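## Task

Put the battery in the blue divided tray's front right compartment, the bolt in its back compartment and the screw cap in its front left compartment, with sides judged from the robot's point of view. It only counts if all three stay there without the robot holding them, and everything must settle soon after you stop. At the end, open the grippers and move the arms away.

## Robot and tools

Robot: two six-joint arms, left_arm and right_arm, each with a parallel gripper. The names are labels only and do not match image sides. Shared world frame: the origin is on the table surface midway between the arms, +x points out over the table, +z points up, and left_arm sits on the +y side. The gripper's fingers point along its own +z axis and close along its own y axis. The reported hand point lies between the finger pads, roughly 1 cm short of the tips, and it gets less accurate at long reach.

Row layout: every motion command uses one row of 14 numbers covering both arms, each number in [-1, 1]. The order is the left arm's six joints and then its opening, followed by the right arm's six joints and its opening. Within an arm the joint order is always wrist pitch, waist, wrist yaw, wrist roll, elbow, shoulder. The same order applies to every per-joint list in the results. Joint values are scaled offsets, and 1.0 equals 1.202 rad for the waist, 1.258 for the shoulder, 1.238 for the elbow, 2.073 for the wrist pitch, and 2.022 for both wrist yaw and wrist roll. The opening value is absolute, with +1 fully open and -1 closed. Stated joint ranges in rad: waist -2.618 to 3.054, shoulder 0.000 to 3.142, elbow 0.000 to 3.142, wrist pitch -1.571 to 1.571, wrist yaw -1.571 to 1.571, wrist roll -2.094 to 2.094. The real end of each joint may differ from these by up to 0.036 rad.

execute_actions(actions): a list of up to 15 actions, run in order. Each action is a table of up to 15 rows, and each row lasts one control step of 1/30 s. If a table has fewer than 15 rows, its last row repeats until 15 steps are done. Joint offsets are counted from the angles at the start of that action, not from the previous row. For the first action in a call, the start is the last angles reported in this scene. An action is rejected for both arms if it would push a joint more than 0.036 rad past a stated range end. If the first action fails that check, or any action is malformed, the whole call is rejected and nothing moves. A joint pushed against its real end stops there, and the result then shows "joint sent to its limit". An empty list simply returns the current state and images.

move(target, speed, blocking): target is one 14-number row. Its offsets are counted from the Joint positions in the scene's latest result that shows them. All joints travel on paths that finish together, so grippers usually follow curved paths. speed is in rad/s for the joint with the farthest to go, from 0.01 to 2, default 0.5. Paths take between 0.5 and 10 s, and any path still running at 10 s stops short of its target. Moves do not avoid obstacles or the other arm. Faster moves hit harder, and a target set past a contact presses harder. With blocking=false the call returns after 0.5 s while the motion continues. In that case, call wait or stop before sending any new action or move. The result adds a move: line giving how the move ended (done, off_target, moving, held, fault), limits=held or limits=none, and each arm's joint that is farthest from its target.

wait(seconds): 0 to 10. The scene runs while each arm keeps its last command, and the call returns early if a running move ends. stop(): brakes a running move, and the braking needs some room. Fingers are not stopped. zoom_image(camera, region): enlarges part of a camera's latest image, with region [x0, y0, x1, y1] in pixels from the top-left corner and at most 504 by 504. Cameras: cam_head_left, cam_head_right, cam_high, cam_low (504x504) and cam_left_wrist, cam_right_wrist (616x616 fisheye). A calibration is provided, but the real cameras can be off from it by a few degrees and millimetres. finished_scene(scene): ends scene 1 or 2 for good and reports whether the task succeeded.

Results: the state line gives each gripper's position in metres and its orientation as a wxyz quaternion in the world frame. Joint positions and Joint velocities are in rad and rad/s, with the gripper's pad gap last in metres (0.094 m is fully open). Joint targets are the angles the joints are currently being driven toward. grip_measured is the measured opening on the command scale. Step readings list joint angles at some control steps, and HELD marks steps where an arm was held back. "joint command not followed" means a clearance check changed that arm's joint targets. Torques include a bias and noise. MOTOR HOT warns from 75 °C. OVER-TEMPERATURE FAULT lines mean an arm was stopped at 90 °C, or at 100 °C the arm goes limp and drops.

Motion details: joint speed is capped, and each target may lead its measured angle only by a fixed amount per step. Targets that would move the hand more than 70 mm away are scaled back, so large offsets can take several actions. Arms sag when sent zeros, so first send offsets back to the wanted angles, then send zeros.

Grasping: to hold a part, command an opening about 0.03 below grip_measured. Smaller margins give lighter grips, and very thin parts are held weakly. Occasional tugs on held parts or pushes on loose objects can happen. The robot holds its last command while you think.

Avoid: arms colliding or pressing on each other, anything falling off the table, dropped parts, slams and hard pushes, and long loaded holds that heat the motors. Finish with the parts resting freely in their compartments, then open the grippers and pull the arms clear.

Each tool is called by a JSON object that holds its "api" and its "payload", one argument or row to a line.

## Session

{"api": "execute_actions", "payload": {
  "actions": []
}}

Scene clock: 0.00 s.
left_arm: end_effector_position=(+0.4444, +0.5857, +0.3020) grip_measured=+1.000 end_effector_quat_wxyz=(+0.392, +0.621, +0.414, +0.537) | right_arm: end_effector_position=(+0.3955, -0.3971, +0.1861) grip_measured=+1.000 end_effector_quat_wxyz=(+0.566, +0.142, +0.805, -0.108)
Joint names: [wrist pitch, waist, wrist yaw, wrist roll, elbow, shoulder]
Joint positions: left_arm=[0.238 0.56  0.733 2.028 1.46  1.854 0.094] | right_arm=[ 0.354 -0.331  0.004 -0.012  0.769  1.466  0.094]
Joint velocities: left_arm=[-0.037 -0.002 -0.051  0.11  -0.022  0.002  0.   ] | right_arm=[-0.037 -0.002 -0.066  0.051 -0.007 -0.017  0.   ]
Joint torques (N m, as the arm reports them, + toward a larger angle): no reading
Joint targets: left_arm=[0.216 0.560 0.735 2.024 1.462 1.854] | right_arm=[0.366 -0.331 0.004 -0.012 0.781 1.453]
camera_calibration (this result's frames):
cam_left_wrist: T_world_to_cam=[[-0.158568, 0.198661, -0.967155, 0.239507], [-0.649386, 0.716884, 0.253723, -0.211257], [0.743743, 0.66829, 0.0153327, -0.606619], [0, 0, 0, 1]] pos_world=[0.35196, 0.509264, 0.294543]
cam_right_wrist: T_world_to_cam=[[-0.304138, -0.952424, -0.0197202, -0.249991], [-0.837653, 0.277233, -0.470615, 0.542433], [0.453692, -0.126613, -0.882118, 0.0397145], [0, 0, 0, 1]] pos_world=[0.360321, -0.383449, 0.28538]

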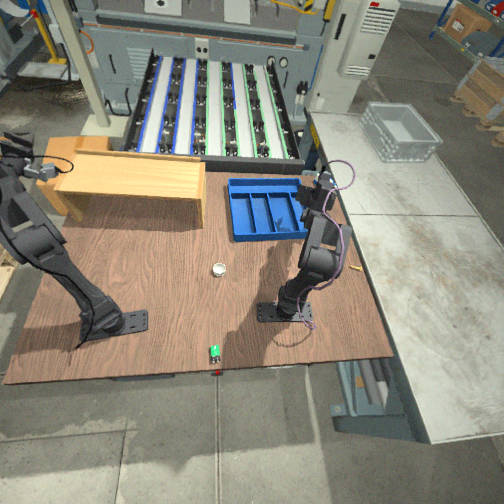

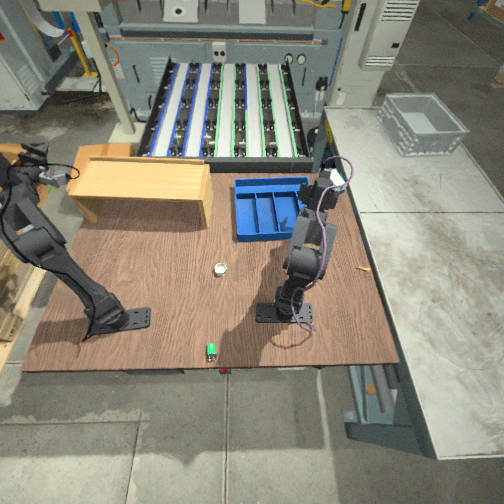

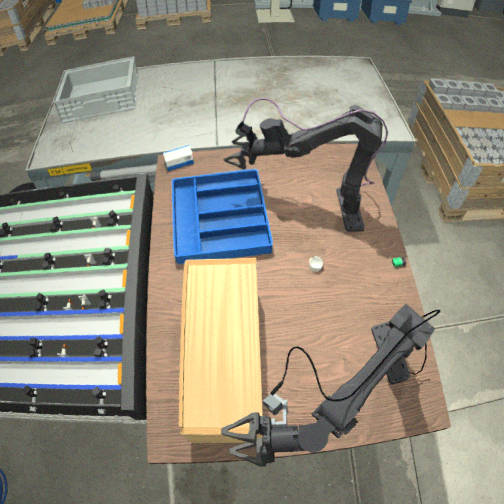

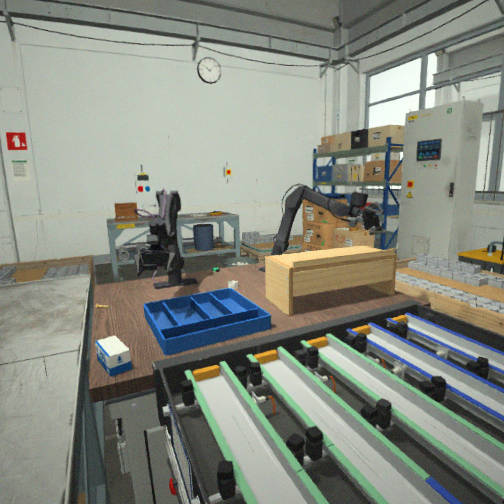

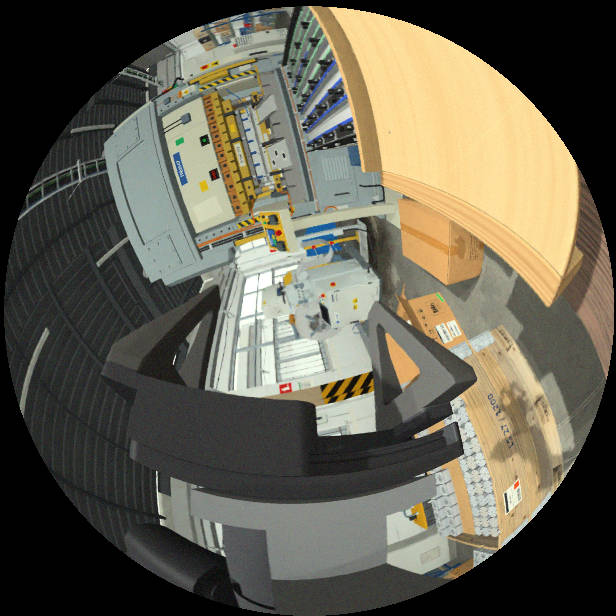

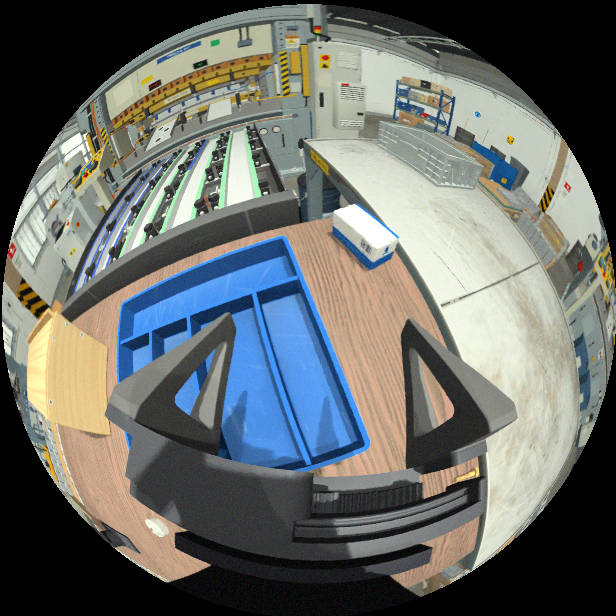

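{"api": "zoom_image", "payload": {
  "camera": "cam_head_left",
  "region": [170, 160, 400, 390]
}}

{"api": "zoom_image", "payload": {
  "camera": "cam_high",
  "region": [140, 100, 450, 330]
}}

{"api": "zoom_image", "payload": {
  "camera": "cam_low",
  "region": [80, 250, 300, 390]
}}

Region (170, 160, 400, 390) of cam_head_left's 504x504 image, scaled by 2.191, with more detail than that image has.

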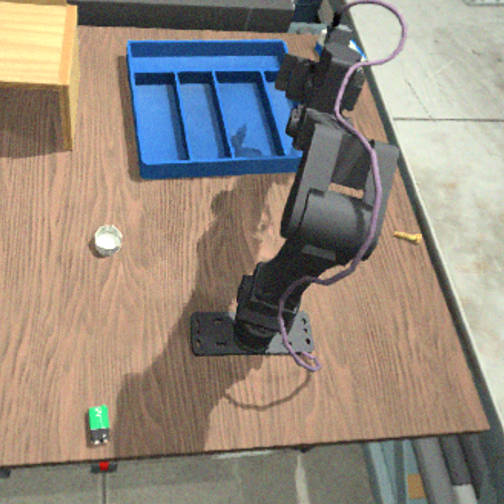

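Region (140, 100, 450, 330) of cam_high's 504x504 image, scaled by 1.626, with more detail than that image has; it fills the top 374 rows of this view, and the rest is white.

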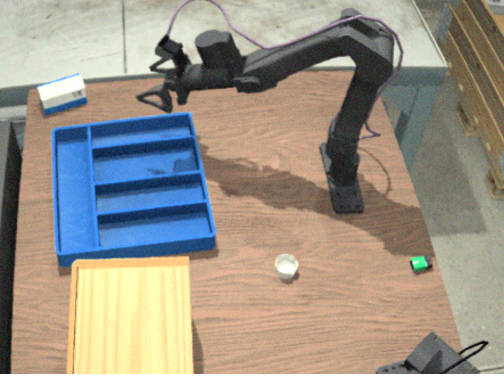

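Region (80, 250, 300, 390) of cam_low's 504x504 image, scaled by 2.291, with more detail than that image has; it fills the top 321 rows of this view, and the rest is white.

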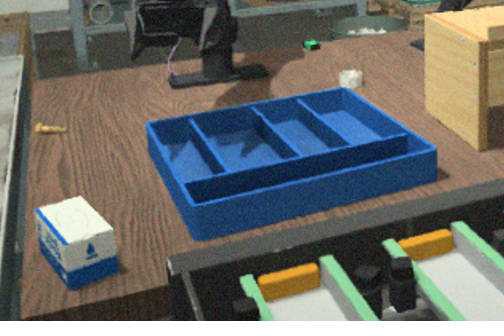

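{"api": "move", "payload": {
  "target": [-0.211,-1.0,-0.363,-0.607,-0.21,-0.52,1,-0.806,-0.621,0,0.391,0.68,0.315,1],
  "speed": 0.8
}}

Scene clock: 5.20 s.
left_arm: end_effector_position=(+0.3192, +0.1261, +0.3847) grip_measured=+1.000 end_effector_quat_wxyz=(+0.637, +0.469, +0.604, +0.097) | right_arm: end_effector_position=(+0.1267, -0.5443, +0.1136) grip_measured=+1.000 end_effector_quat_wxyz=(-0.008, +0.806, +0.592, -0.001)
Joint names: [wrist pitch, waist, wrist yaw, wrist roll, elbow, shoulder]
Joint positions: left_arm=[-0.17  -0.637  0.009  0.813  1.22   1.219  0.094] | right_arm=[-1.306 -1.075  0.004  0.773  1.58   1.859  0.094]
Joint velocities: left_arm=[ 0.066 -0.007 -0.051  0.007  0.007  0.002  0.   ] | right_arm=[-0.081  0.007 -0.022 -0.11   0.002  0.012  0.   ]
Joint torques (N m, as the arm reports them, + toward a larger angle): left_arm=[ 1.59 -0.44 -0.03 -0.08  7.87 -6.87] | right_arm=[ 0.04 -0.29  0.01  0.03  8.86 -6.5 ]
Joint targets: left_arm=[-0.200 -0.642 -0.001 0.801 1.201 1.200] | right_arm=[-1.317 -1.078 0.004 0.779 1.610 1.862]
move: off_target (left_arm, right_arm); limits=none; left_arm: farthest joint: the wrist pitch, 0.029 radians from its target (0.437 radians at the start); right_arm: farthest joint: the elbow, 0.031 radians from its target (0.842 radians at the start)
camera_calibration (this result's frames):
cam_left_wrist: T_world_to_cam=[[-0.522813, -0.617086, -0.588109, 0.46426], [-0.460406, 0.785034, -0.414425, 0.204015], [0.717421, 0.0541018, -0.694536, 0.151355], [0, 0, 0, 1]] pos_world=[0.228066, 0.118141, 0.462706]
cam_right_wrist: T_world_to_cam=[[-0.948743, 0.312873, -0.0446823, 0.299812], [0.201288, 0.707174, 0.677782, 0.295898], [0.243658, 0.634047, -0.733904, 0.502847], [0, 0, 0, 1]] pos_world=[0.102362, -0.621883, 0.181884]

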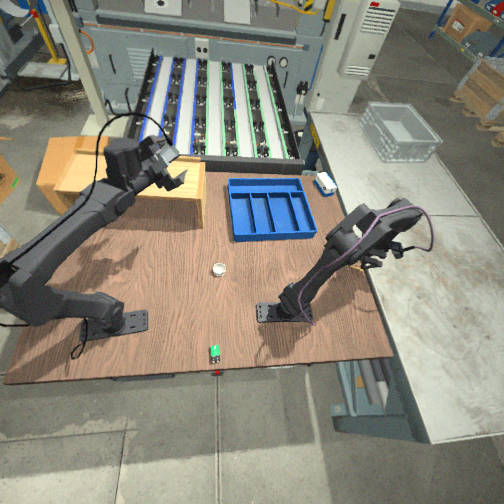

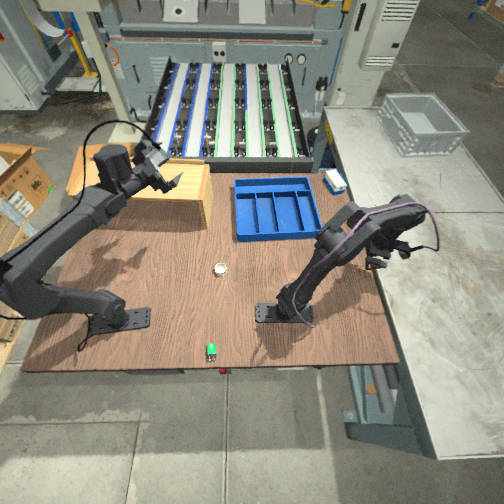

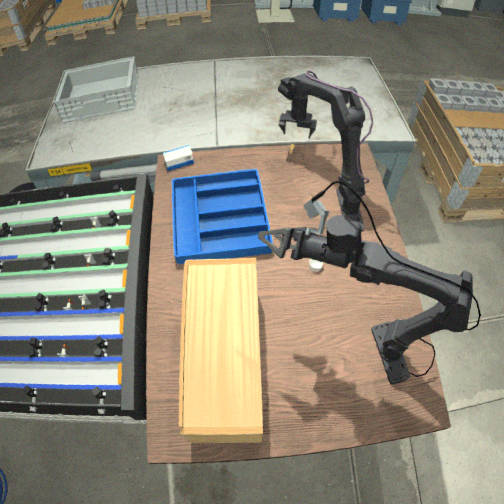

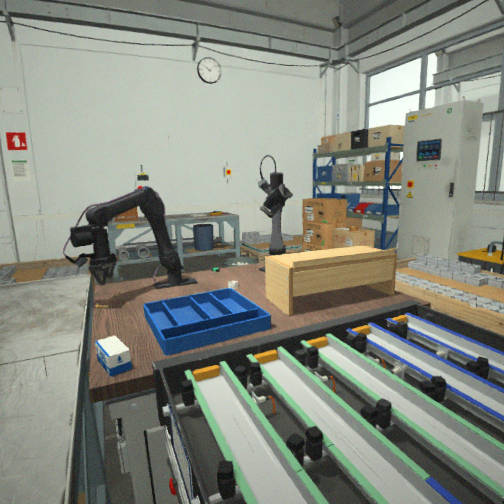

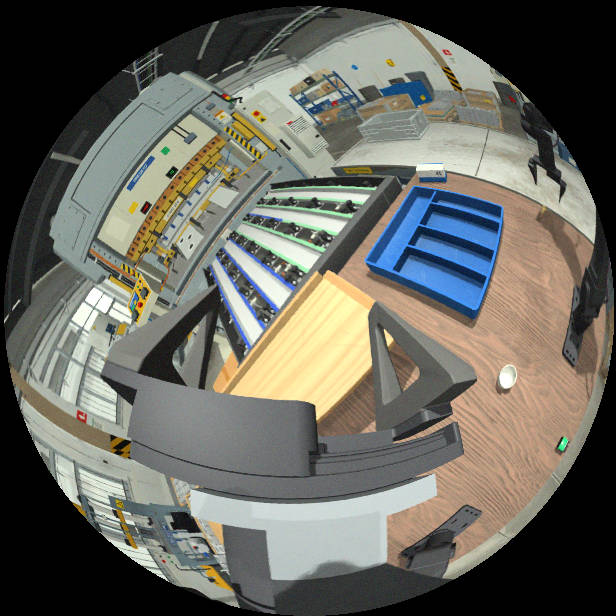

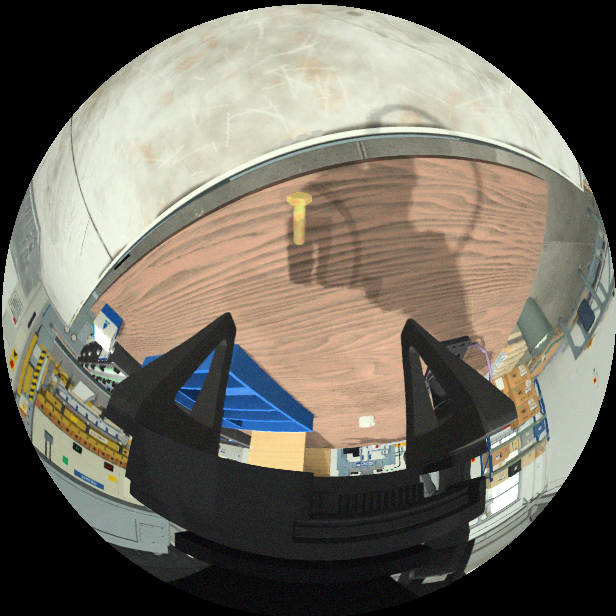

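{"api": "move", "payload": {
  "target": [-0.535,-0.445,0,0,0.392,0.611,1,0.154,-0.015,0,0,-0.136,0.126,0.2],
  "speed": 0.6
}}

Scene clock: 8.70 s.
left_arm: end_effector_position=(+0.1448, +0.0023, +0.0988) grip_measured=+1.000 end_effector_quat_wxyz=(+0.005, +0.797, +0.603, -0.005) | right_arm: end_effector_position=(+0.1330, -0.5634, +0.0194) grip_measured=+0.203 end_effector_quat_wxyz=(-0.015, +0.809, +0.588, +0.001)
Joint names: [wrist pitch, waist, wrist yaw, wrist roll, elbow, shoulder]
Joint positions: left_arm=[-1.264 -1.171  0.009  0.812  1.679  1.975  0.094] | right_arm=[-1.    -1.083  0.004  0.774  1.419  2.019  0.057]
Joint velocities: left_arm=[-0.081  0.007 -0.051  0.007 -0.012 -0.012  0.   ] | right_arm=[-0.066 -0.002 -0.022 -0.051  0.002 -0.007 -0.   ]
Joint torques (N m, as the arm reports them, + toward a larger angle): left_arm=[  0.06  -0.09   0.03   0.05  10.37 -10.88] | right_arm=[ 0.26 -0.85  0.    0.    5.09 -7.75]
Joint targets: left_arm=[-1.279 -1.172 0.009 0.813 1.705 1.987] | right_arm=[-0.987 -1.093 0.004 0.773 1.411 2.017]
move: off_target (left_arm); limits=none; left_arm: farthest joint: the elbow, 0.026 radians from its target (0.486 radians at the start); right_arm: farthest joint: the wrist pitch, 0.013 radians from its target (0.320 radians at the start)
camera_calibration (this result's frames):
cam_left_wrist: T_world_to_cam=[[-0.99173, 0.116223, 0.0544494, 0.131311], [0.121292, 0.710002, 0.693675, -0.0910766], [0.0419617, 0.694542, -0.718227, 0.183281], [0, 0, 0, 1]] pos_world=[0.133581, -0.0778933, 0.187665]
cam_right_wrist: T_world_to_cam=[[-0.946216, 0.321699, -0.0344163, 0.31192], [0.211874, 0.696528, 0.685535, 0.364412], [0.244507, 0.641372, -0.727226, 0.448179], [0, 0, 0, 1]] pos_world=[0.108352, -0.641618, 0.0868455]

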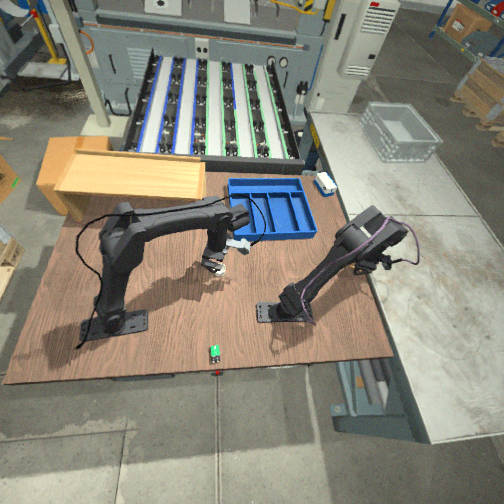

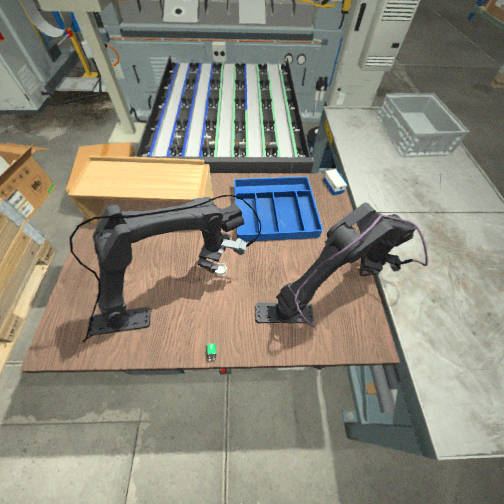

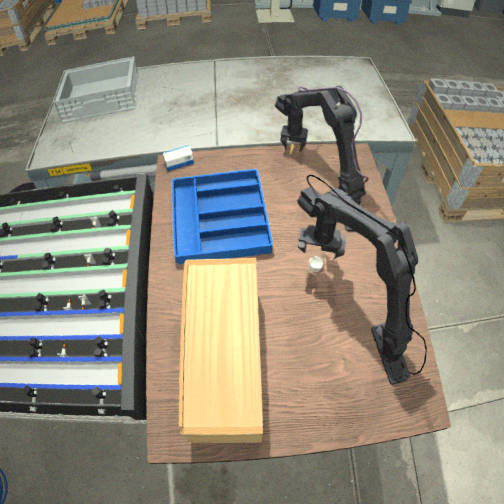

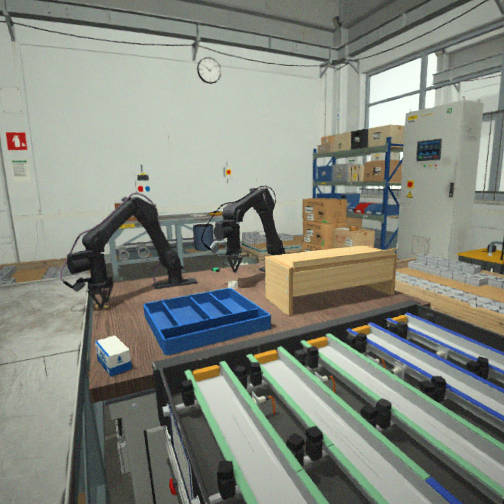

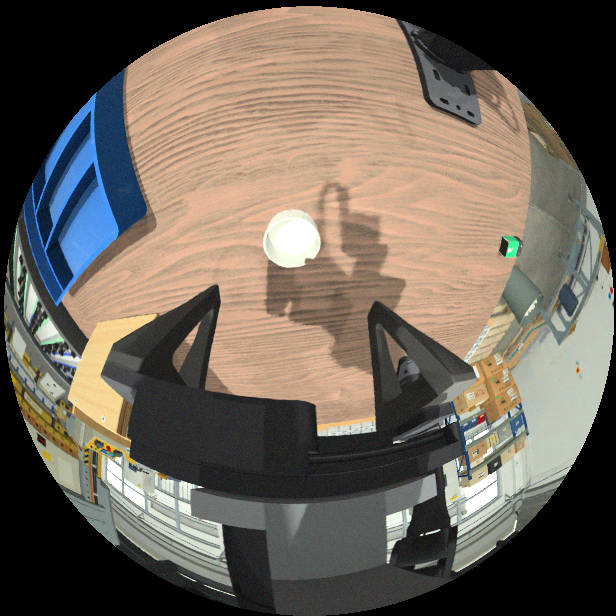

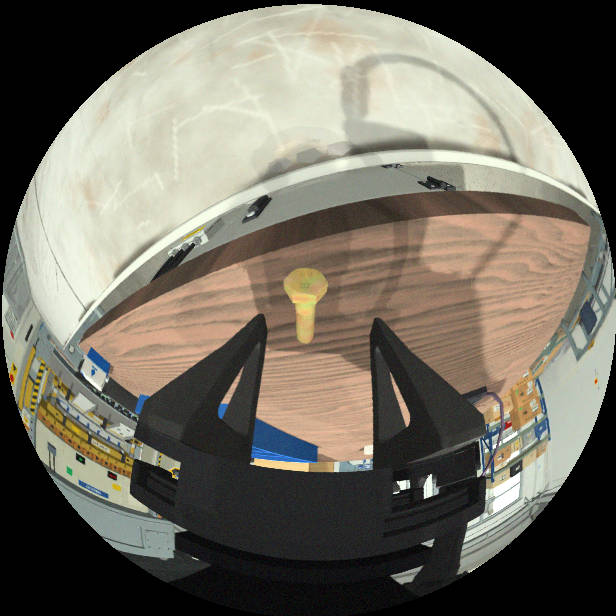

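{"api": "move", "payload": {
  "target": [0.138,0.012,0,0,-0.177,0.052,0.6,0.029,-0.014,0,0,-0.006,-0.002,0.0],
  "speed": 0.3
}}

Scene clock: 11.00 s.
left_arm: end_effector_position=(+0.1503, -0.0014, +0.0305) grip_measured=+0.602 end_effector_quat_wxyz=(+0.017, +0.795, +0.606, -0.006) | right_arm: end_effector_position=(+0.1354, -0.5751, +0.0193) grip_measured=+0.003 end_effector_quat_wxyz=(+0.008, +0.811, +0.585, -0.003)
Joint names: [wrist pitch, waist, wrist yaw, wrist roll, elbow, shoulder]
Joint positions: left_arm=[-0.985 -1.163  0.009  0.812  1.474  2.025  0.075] | right_arm=[-0.953 -1.091  0.004  0.774  1.419  2.019  0.047]
Joint velocities: left_arm=[0.037 0.007 0.066 0.051 0.007 0.002 0.001] | right_arm=[-0.037 -0.007 -0.066  0.022  0.012 -0.022 -0.   ]
Joint torques (N m, as the arm reports them, + toward a larger angle): left_arm=[  0.32   0.68   0.02   0.03   6.58 -10.66] | right_arm=[ 0.31 -0.75  0.    0.    5.19 -7.87]
Joint targets: left_arm=[-0.977 -1.156 0.009 0.812 1.460 2.041] | right_arm=[-0.940 -1.100 0.004 0.774 1.411 2.016]
move: done; limits=none; left_arm: farthest joint: the shoulder, 0.016 radians from its target (0.065 radians at the start); right_arm: farthest joint: the wrist pitch, 0.013 radians from its target (0.060 radians at the start)
camera_calibration (this result's frames):
cam_left_wrist: T_world_to_cam=[[-0.993125, 0.109988, 0.040075, 0.141521], [0.107728, 0.724766, 0.680521, -0.0392471], [0.0458042, 0.680159, -0.731632, 0.136396], [0, 0, 0, 1]] pos_world=[0.138528, -0.0798914, 0.120829]
cam_right_wrist: T_world_to_cam=[[-0.942564, 0.327115, -0.0675991, 0.321317], [0.203661, 0.723211, 0.659916, 0.389093], [0.264757, 0.608245, -0.748292, 0.433681], [0, 0, 0, 1]] pos_world=[0.108799, -0.650288, 0.0894725]

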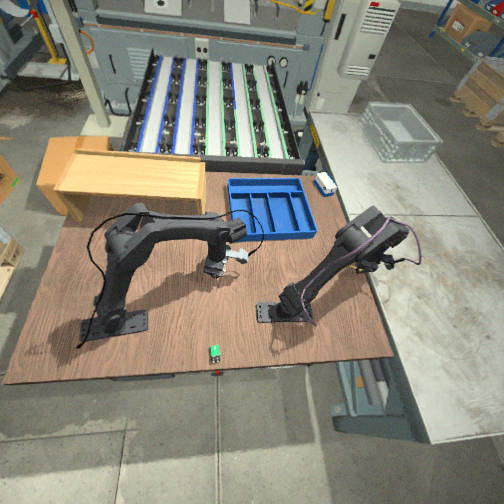

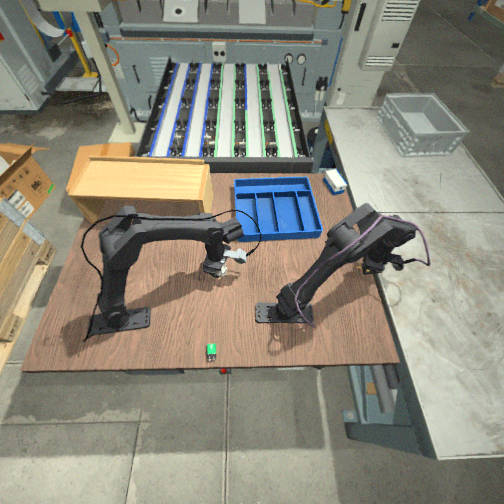

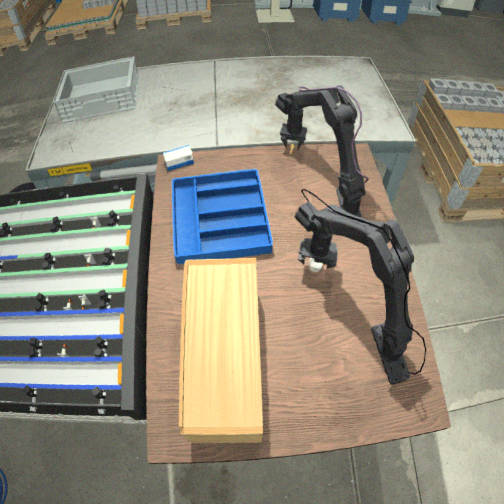

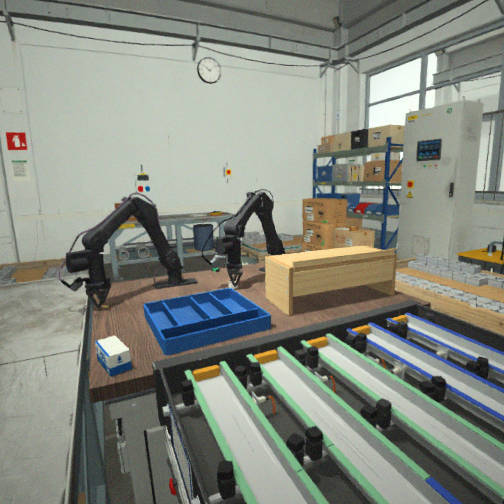

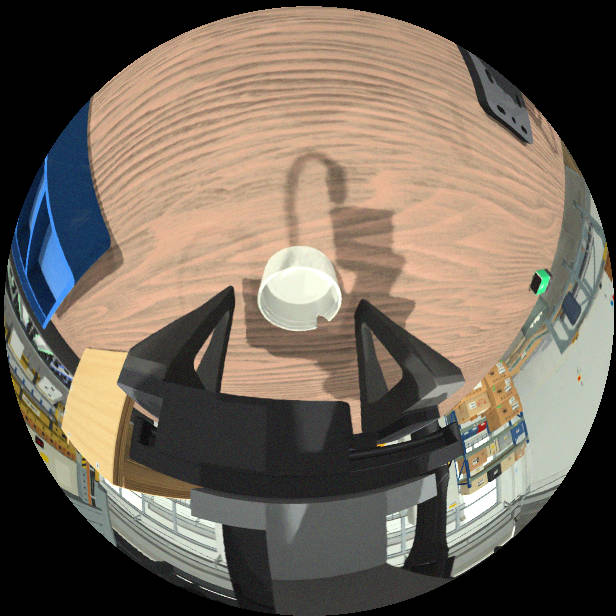

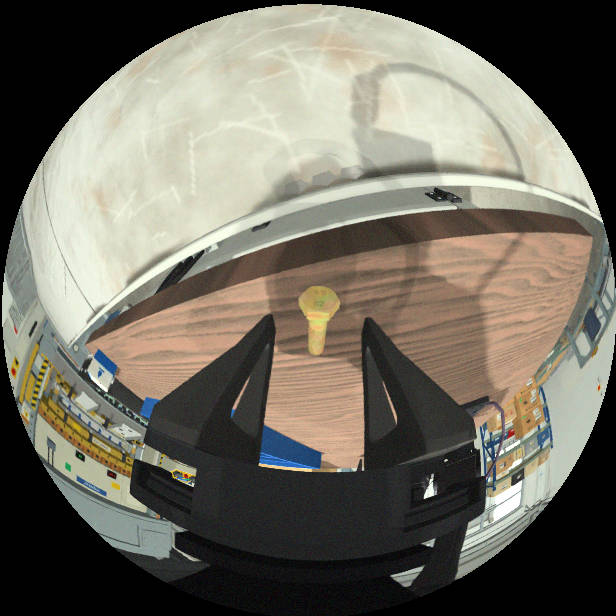

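{"api": "zoom_image", "payload": {
  "camera": "cam_left_wrist",
  "region": [200, 210, 400, 400]
}}

{"api": "zoom_image", "payload": {
  "camera": "cam_low",
  "region": [60, 240, 280, 320]
}}

Region (200, 210, 400, 400) of cam_left_wrist's 616x616 image, scaled by 2.520, with more detail than that image has; it fills the top 479 rows of this view, and the rest is white.

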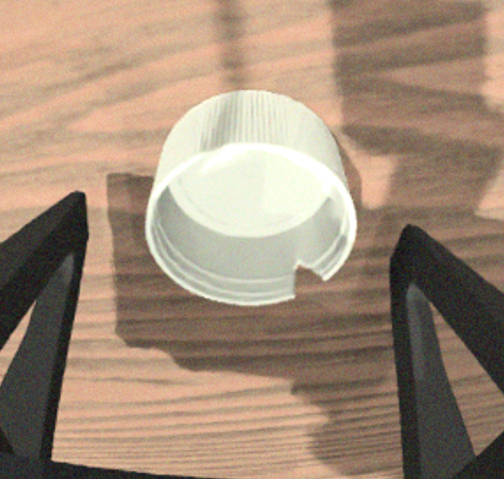

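Region (60, 240, 280, 320) of cam_low's 504x504 image, scaled by 2.291, with more detail than that image has; it fills the top 183 rows of this view, and the rest is white.

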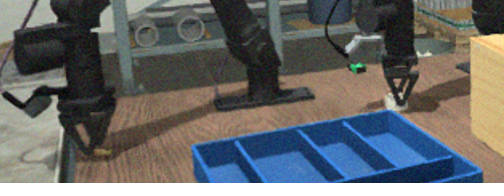

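{"api": "move", "payload": {
  "target": [0.01,0,0,0,-0.008,0.036,0.3,0.012,0,0,0,-0.006,0.018,-0.5],
  "speed": 0.1
}}

{"api": "execute_actions", "payload": {
  "actions": [
    [[0,0,0,0,0,0,-0.1,0,0,0,0,0,0,-0.9]],
    [[0,0,0,0,0,0,-0.1,0,0,0,0,0,0,-0.9]]
  ]
}}

Scene clock: 12.40 s.
left_arm: end_effector_position=(+0.1505, -0.0018, +0.0201) grip_measured=+0.301 end_effector_quat_wxyz=(+0.009, +0.795, +0.606, -0.005) | right_arm: end_effector_position=(+0.1356, -0.5755, +0.0109) grip_measured=-0.497 end_effector_quat_wxyz=(+0.002, +0.811, +0.585, -0.002)
Joint names: [wrist pitch, waist, wrist yaw, wrist roll, elbow, shoulder]
Joint positions: left_arm=[-0.973 -1.163  0.009  0.812  1.474  2.053  0.061] | right_arm=[-0.941 -1.091  0.004  0.774  1.419  2.042  0.024]
Joint velocities: left_arm=[ 0.007  0.002  0.066  0.022 -0.002 -0.017 -0.   ] | right_arm=[-0.066 -0.002 -0.022  0.037 -0.017 -0.007  0.001]
Joint torques (N m, as the arm reports them, + toward a larger angle): left_arm=[  0.25   0.07   0.03   0.01   6.7  -10.81] | right_arm=[ 0.31 -0.03  0.    0.01  5.11 -7.86]
Joint targets: left_arm=[-0.965 -1.163 0.009 0.812 1.464 2.070] | right_arm=[-0.928 -1.091 0.004 0.774 1.411 2.042]
move: done; limits=none; left_arm: farthest joint: the shoulder, 0.017 radians from its target (0.046 radians at the start); right_arm: farthest joint: the wrist pitch, 0.013 radians from its target (0.025 radians at the start)
camera_calibration (this result's frames):
cam_left_wrist: T_world_to_cam=[[-0.992752, 0.109372, 0.0498154, 0.141959], [0.113411, 0.715377, 0.689474, -0.0330013], [0.0397723, 0.690126, -0.722595, 0.129822], [0, 0, 0, 1]] pos_world=[0.139509, -0.0815116, 0.109491]
cam_right_wrist: T_world_to_cam=[[-0.942901, 0.32781, -0.0589776, 0.321381], [0.207197, 0.715926, 0.666723, 0.390086], [0.260782, 0.616434, -0.742968, 0.432787], [0, 0, 0, 1]] pos_world=[0.109343, -0.651409, 0.0804221]

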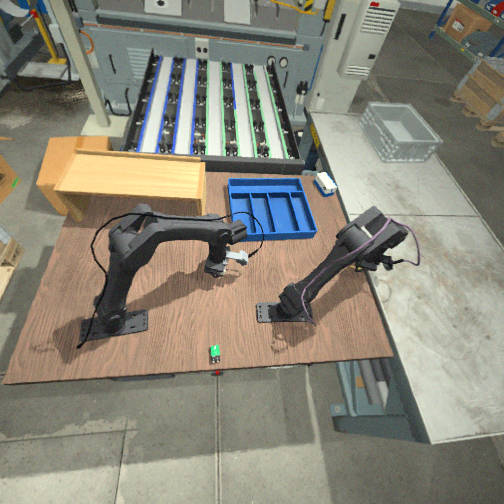

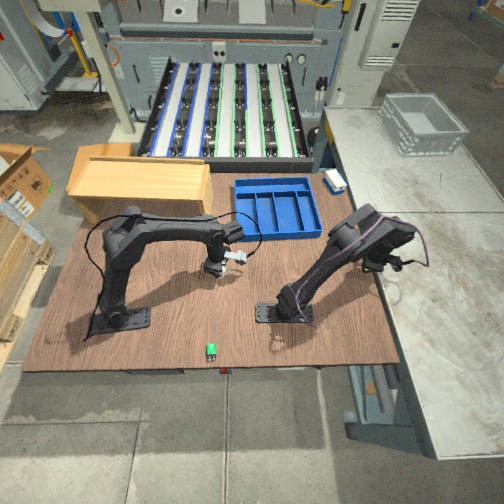

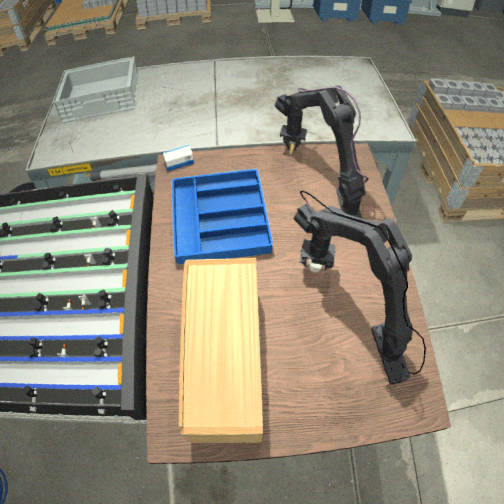

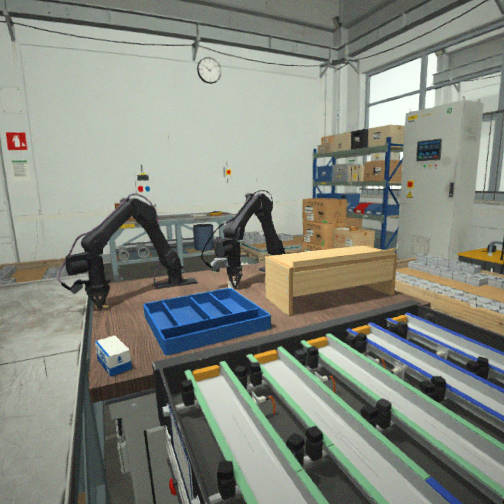

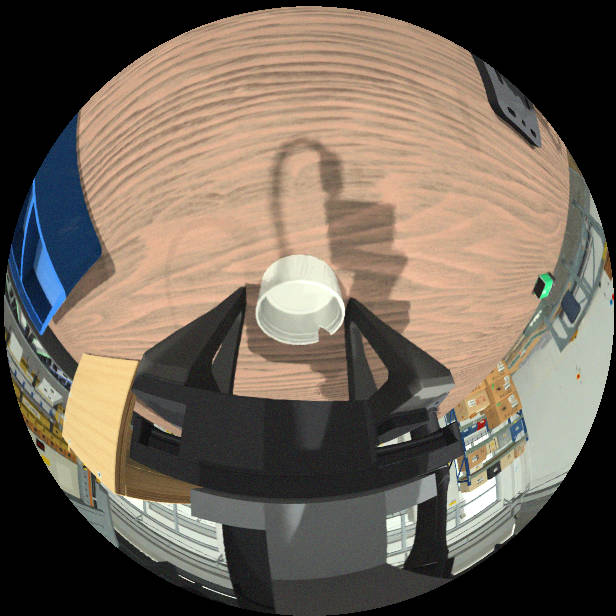

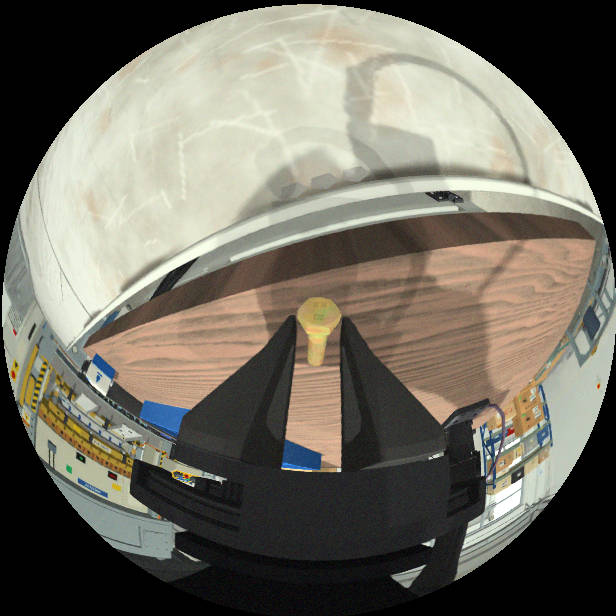

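Scene clock: 13.40 s.
left_arm: end_effector_position=(+0.1505, -0.0018, +0.0201) grip_measured=-0.083 end_effector_quat_wxyz=(+0.009, +0.795, +0.606, -0.005) | right_arm: end_effector_position=(+0.1356, -0.5755, +0.0109) grip_measured=-0.862 end_effector_quat_wxyz=(+0.002, +0.811, +0.585, -0.002)
Joint names: [wrist pitch, waist, wrist yaw, wrist roll, elbow, shoulder]
Joint positions: left_arm=[-0.973 -1.163  0.009  0.812  1.474  2.053  0.043] | right_arm=[-0.941 -1.091  0.004  0.774  1.419  2.042  0.006]
Joint velocities: left_arm=[ 0.022  0.007  0.022 -0.037 -0.002 -0.027 -0.001] | right_arm=[ 0.051 -0.002  0.095 -0.007  0.012 -0.012  0.   ]
Joint torques (N m, as the arm reports them, + toward a larger angle): left_arm=[  0.18   0.07   0.02   0.03   7.54 -12.42] | right_arm=[ 0.16 -0.03  0.    0.01  5.82 -7.84]
Joint targets: left_arm=[-0.973 -1.163 0.009 0.812 1.474 2.053] | right_arm=[-0.941 -1.091 0.004 0.774 1.419 2.042]
Step readings (joint positions; steps 1 to 15: 1st action; 16 to 30: 2nd action):
0: left_arm=[-0.973 -1.163 0.009 0.812 1.474 2.053] | right_arm=[-0.941 -1.091 0.004 0.774 1.419 2.042]
1: left_arm=[-0.973 -1.163 0.009 0.812 1.474 2.053] | right_arm=[-0.941 -1.091 0.004 0.774 1.419 2.042]
2: left_arm=[-0.973 -1.163 0.009 0.812 1.474 2.053] | right_arm=[-0.941 -1.091 0.004 0.774 1.419 2.042]
4: left_arm=[-0.973 -1.163 0.009 0.812 1.474 2.053] | right_arm=[-0.941 -1.091 0.004 0.774 1.419 2.042]
8: left_arm=[-0.973 -1.163 0.009 0.812 1.474 2.053] | right_arm=[-0.941 -1.091 0.004 0.774 1.419 2.042]
15: left_arm=[-0.973 -1.163 0.009 0.812 1.474 2.053] | right_arm=[-0.941 -1.091 0.004 0.774 1.419 2.042]
16: left_arm=[-0.973 -1.163 0.009 0.812 1.474 2.053] | right_arm=[-0.941 -1.091 0.004 0.774 1.419 2.042]
17: left_arm=[-0.973 -1.163 0.009 0.812 1.474 2.053] | right_arm=[-0.941 -1.091 0.004 0.774 1.419 2.042]
19: left_arm=[-0.973 -1.163 0.009 0.812 1.474 2.053] | right_arm=[-0.941 -1.091 0.004 0.774 1.419 2.042]
23: left_arm=[-0.973 -1.163 0.009 0.812 1.474 2.053] | right_arm=[-0.941 -1.091 0.004 0.774 1.419 2.042]
30: Joint positions above
camera_calibration (this result's frames):
cam_left_wrist: T_world_to_cam=[[-0.992752, 0.109372, 0.0498154, 0.141959], [0.113411, 0.715377, 0.689474, -0.0330013], [0.0397723, 0.690126, -0.722595, 0.129822], [0, 0, 0, 1]] pos_world=[0.139509, -0.0815116, 0.109491]
cam_right_wrist: T_world_to_cam=[[-0.942901, 0.32781, -0.0589776, 0.321381], [0.207197, 0.715926, 0.666723, 0.390086], [0.260782, 0.616434, -0.742968, 0.432787], [0, 0, 0, 1]] pos_world=[0.109343, -0.651409, 0.0804221]

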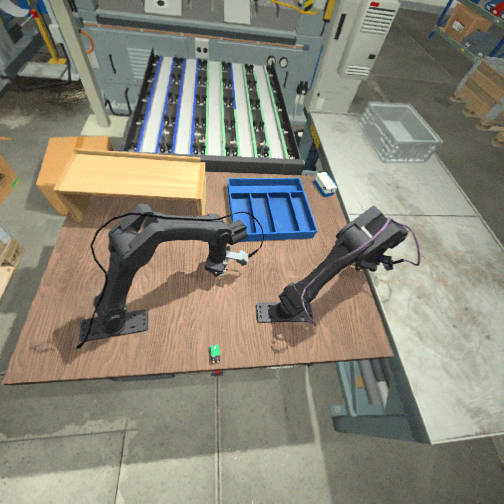

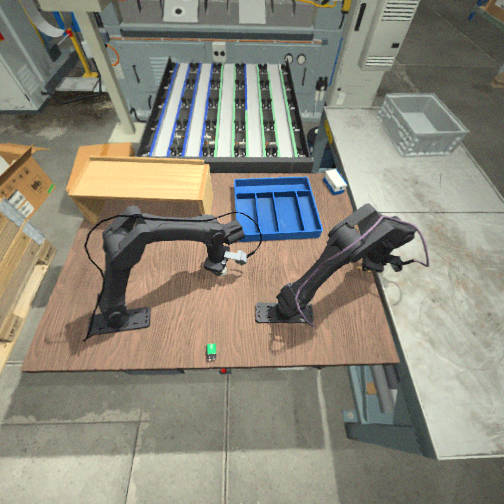

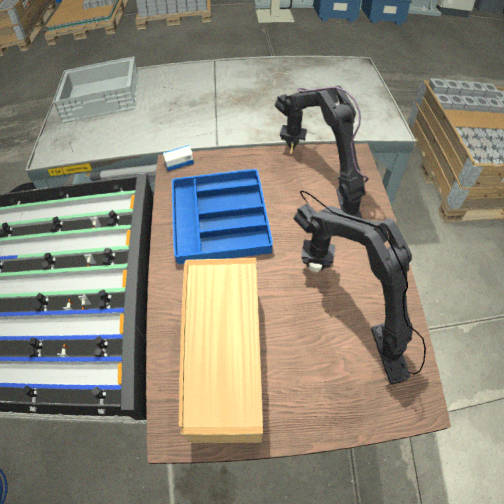

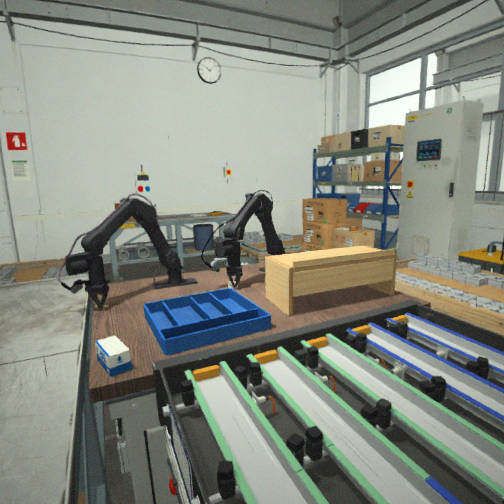

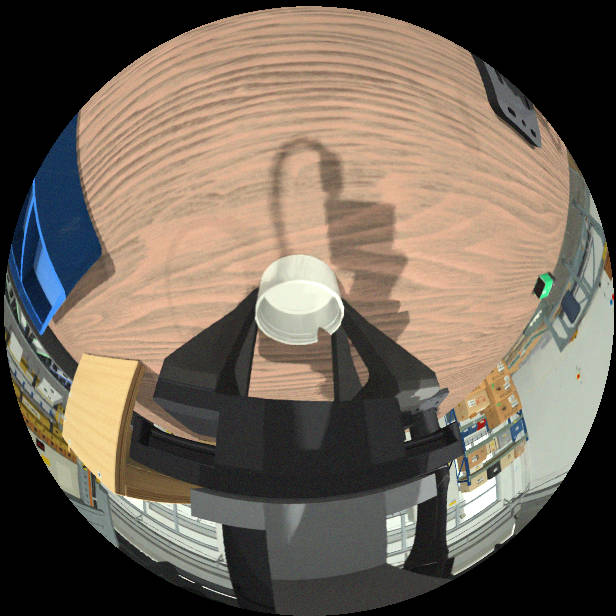

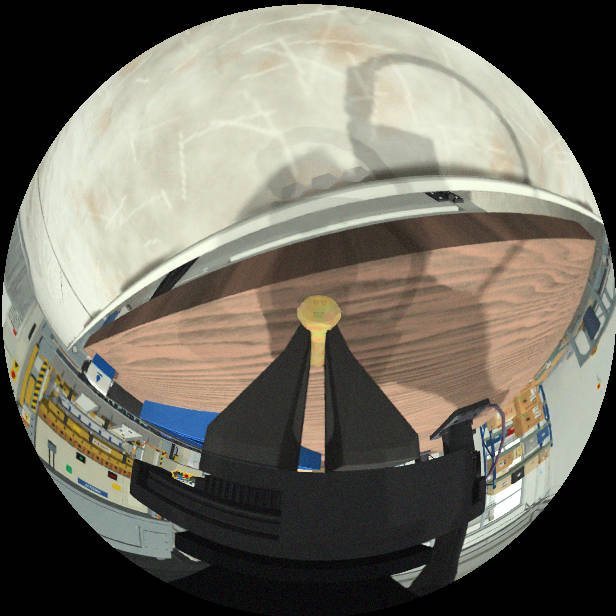

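{"api": "zoom_image", "payload": {
  "camera": "cam_head_left",
  "region": [210, 165, 340, 255]
}}

{"api": "zoom_image", "payload": {
  "camera": "cam_high",
  "region": [150, 140, 300, 280]
}}

Region (210, 165, 340, 255) of cam_head_left's 504x504 image, scaled by 3.877, with more detail than that image has; it fills the top 349 rows of this view, and the rest is white.

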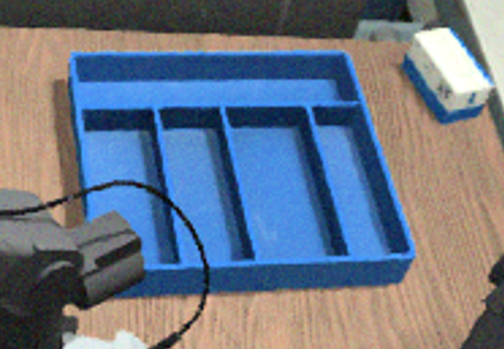

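Region (150, 140, 300, 280) of cam_high's 504x504 image, scaled by 3.360, with more detail than that image has; it fills the top 470 rows of this view, and the rest is white.

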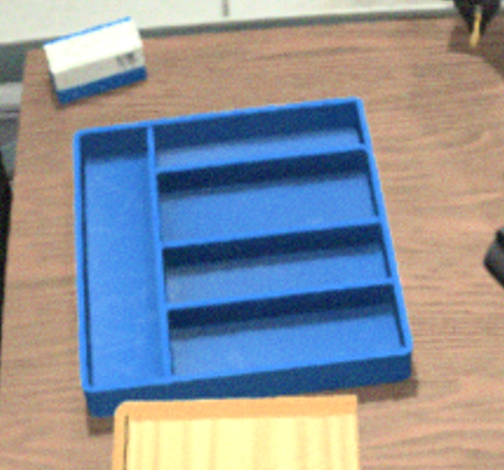

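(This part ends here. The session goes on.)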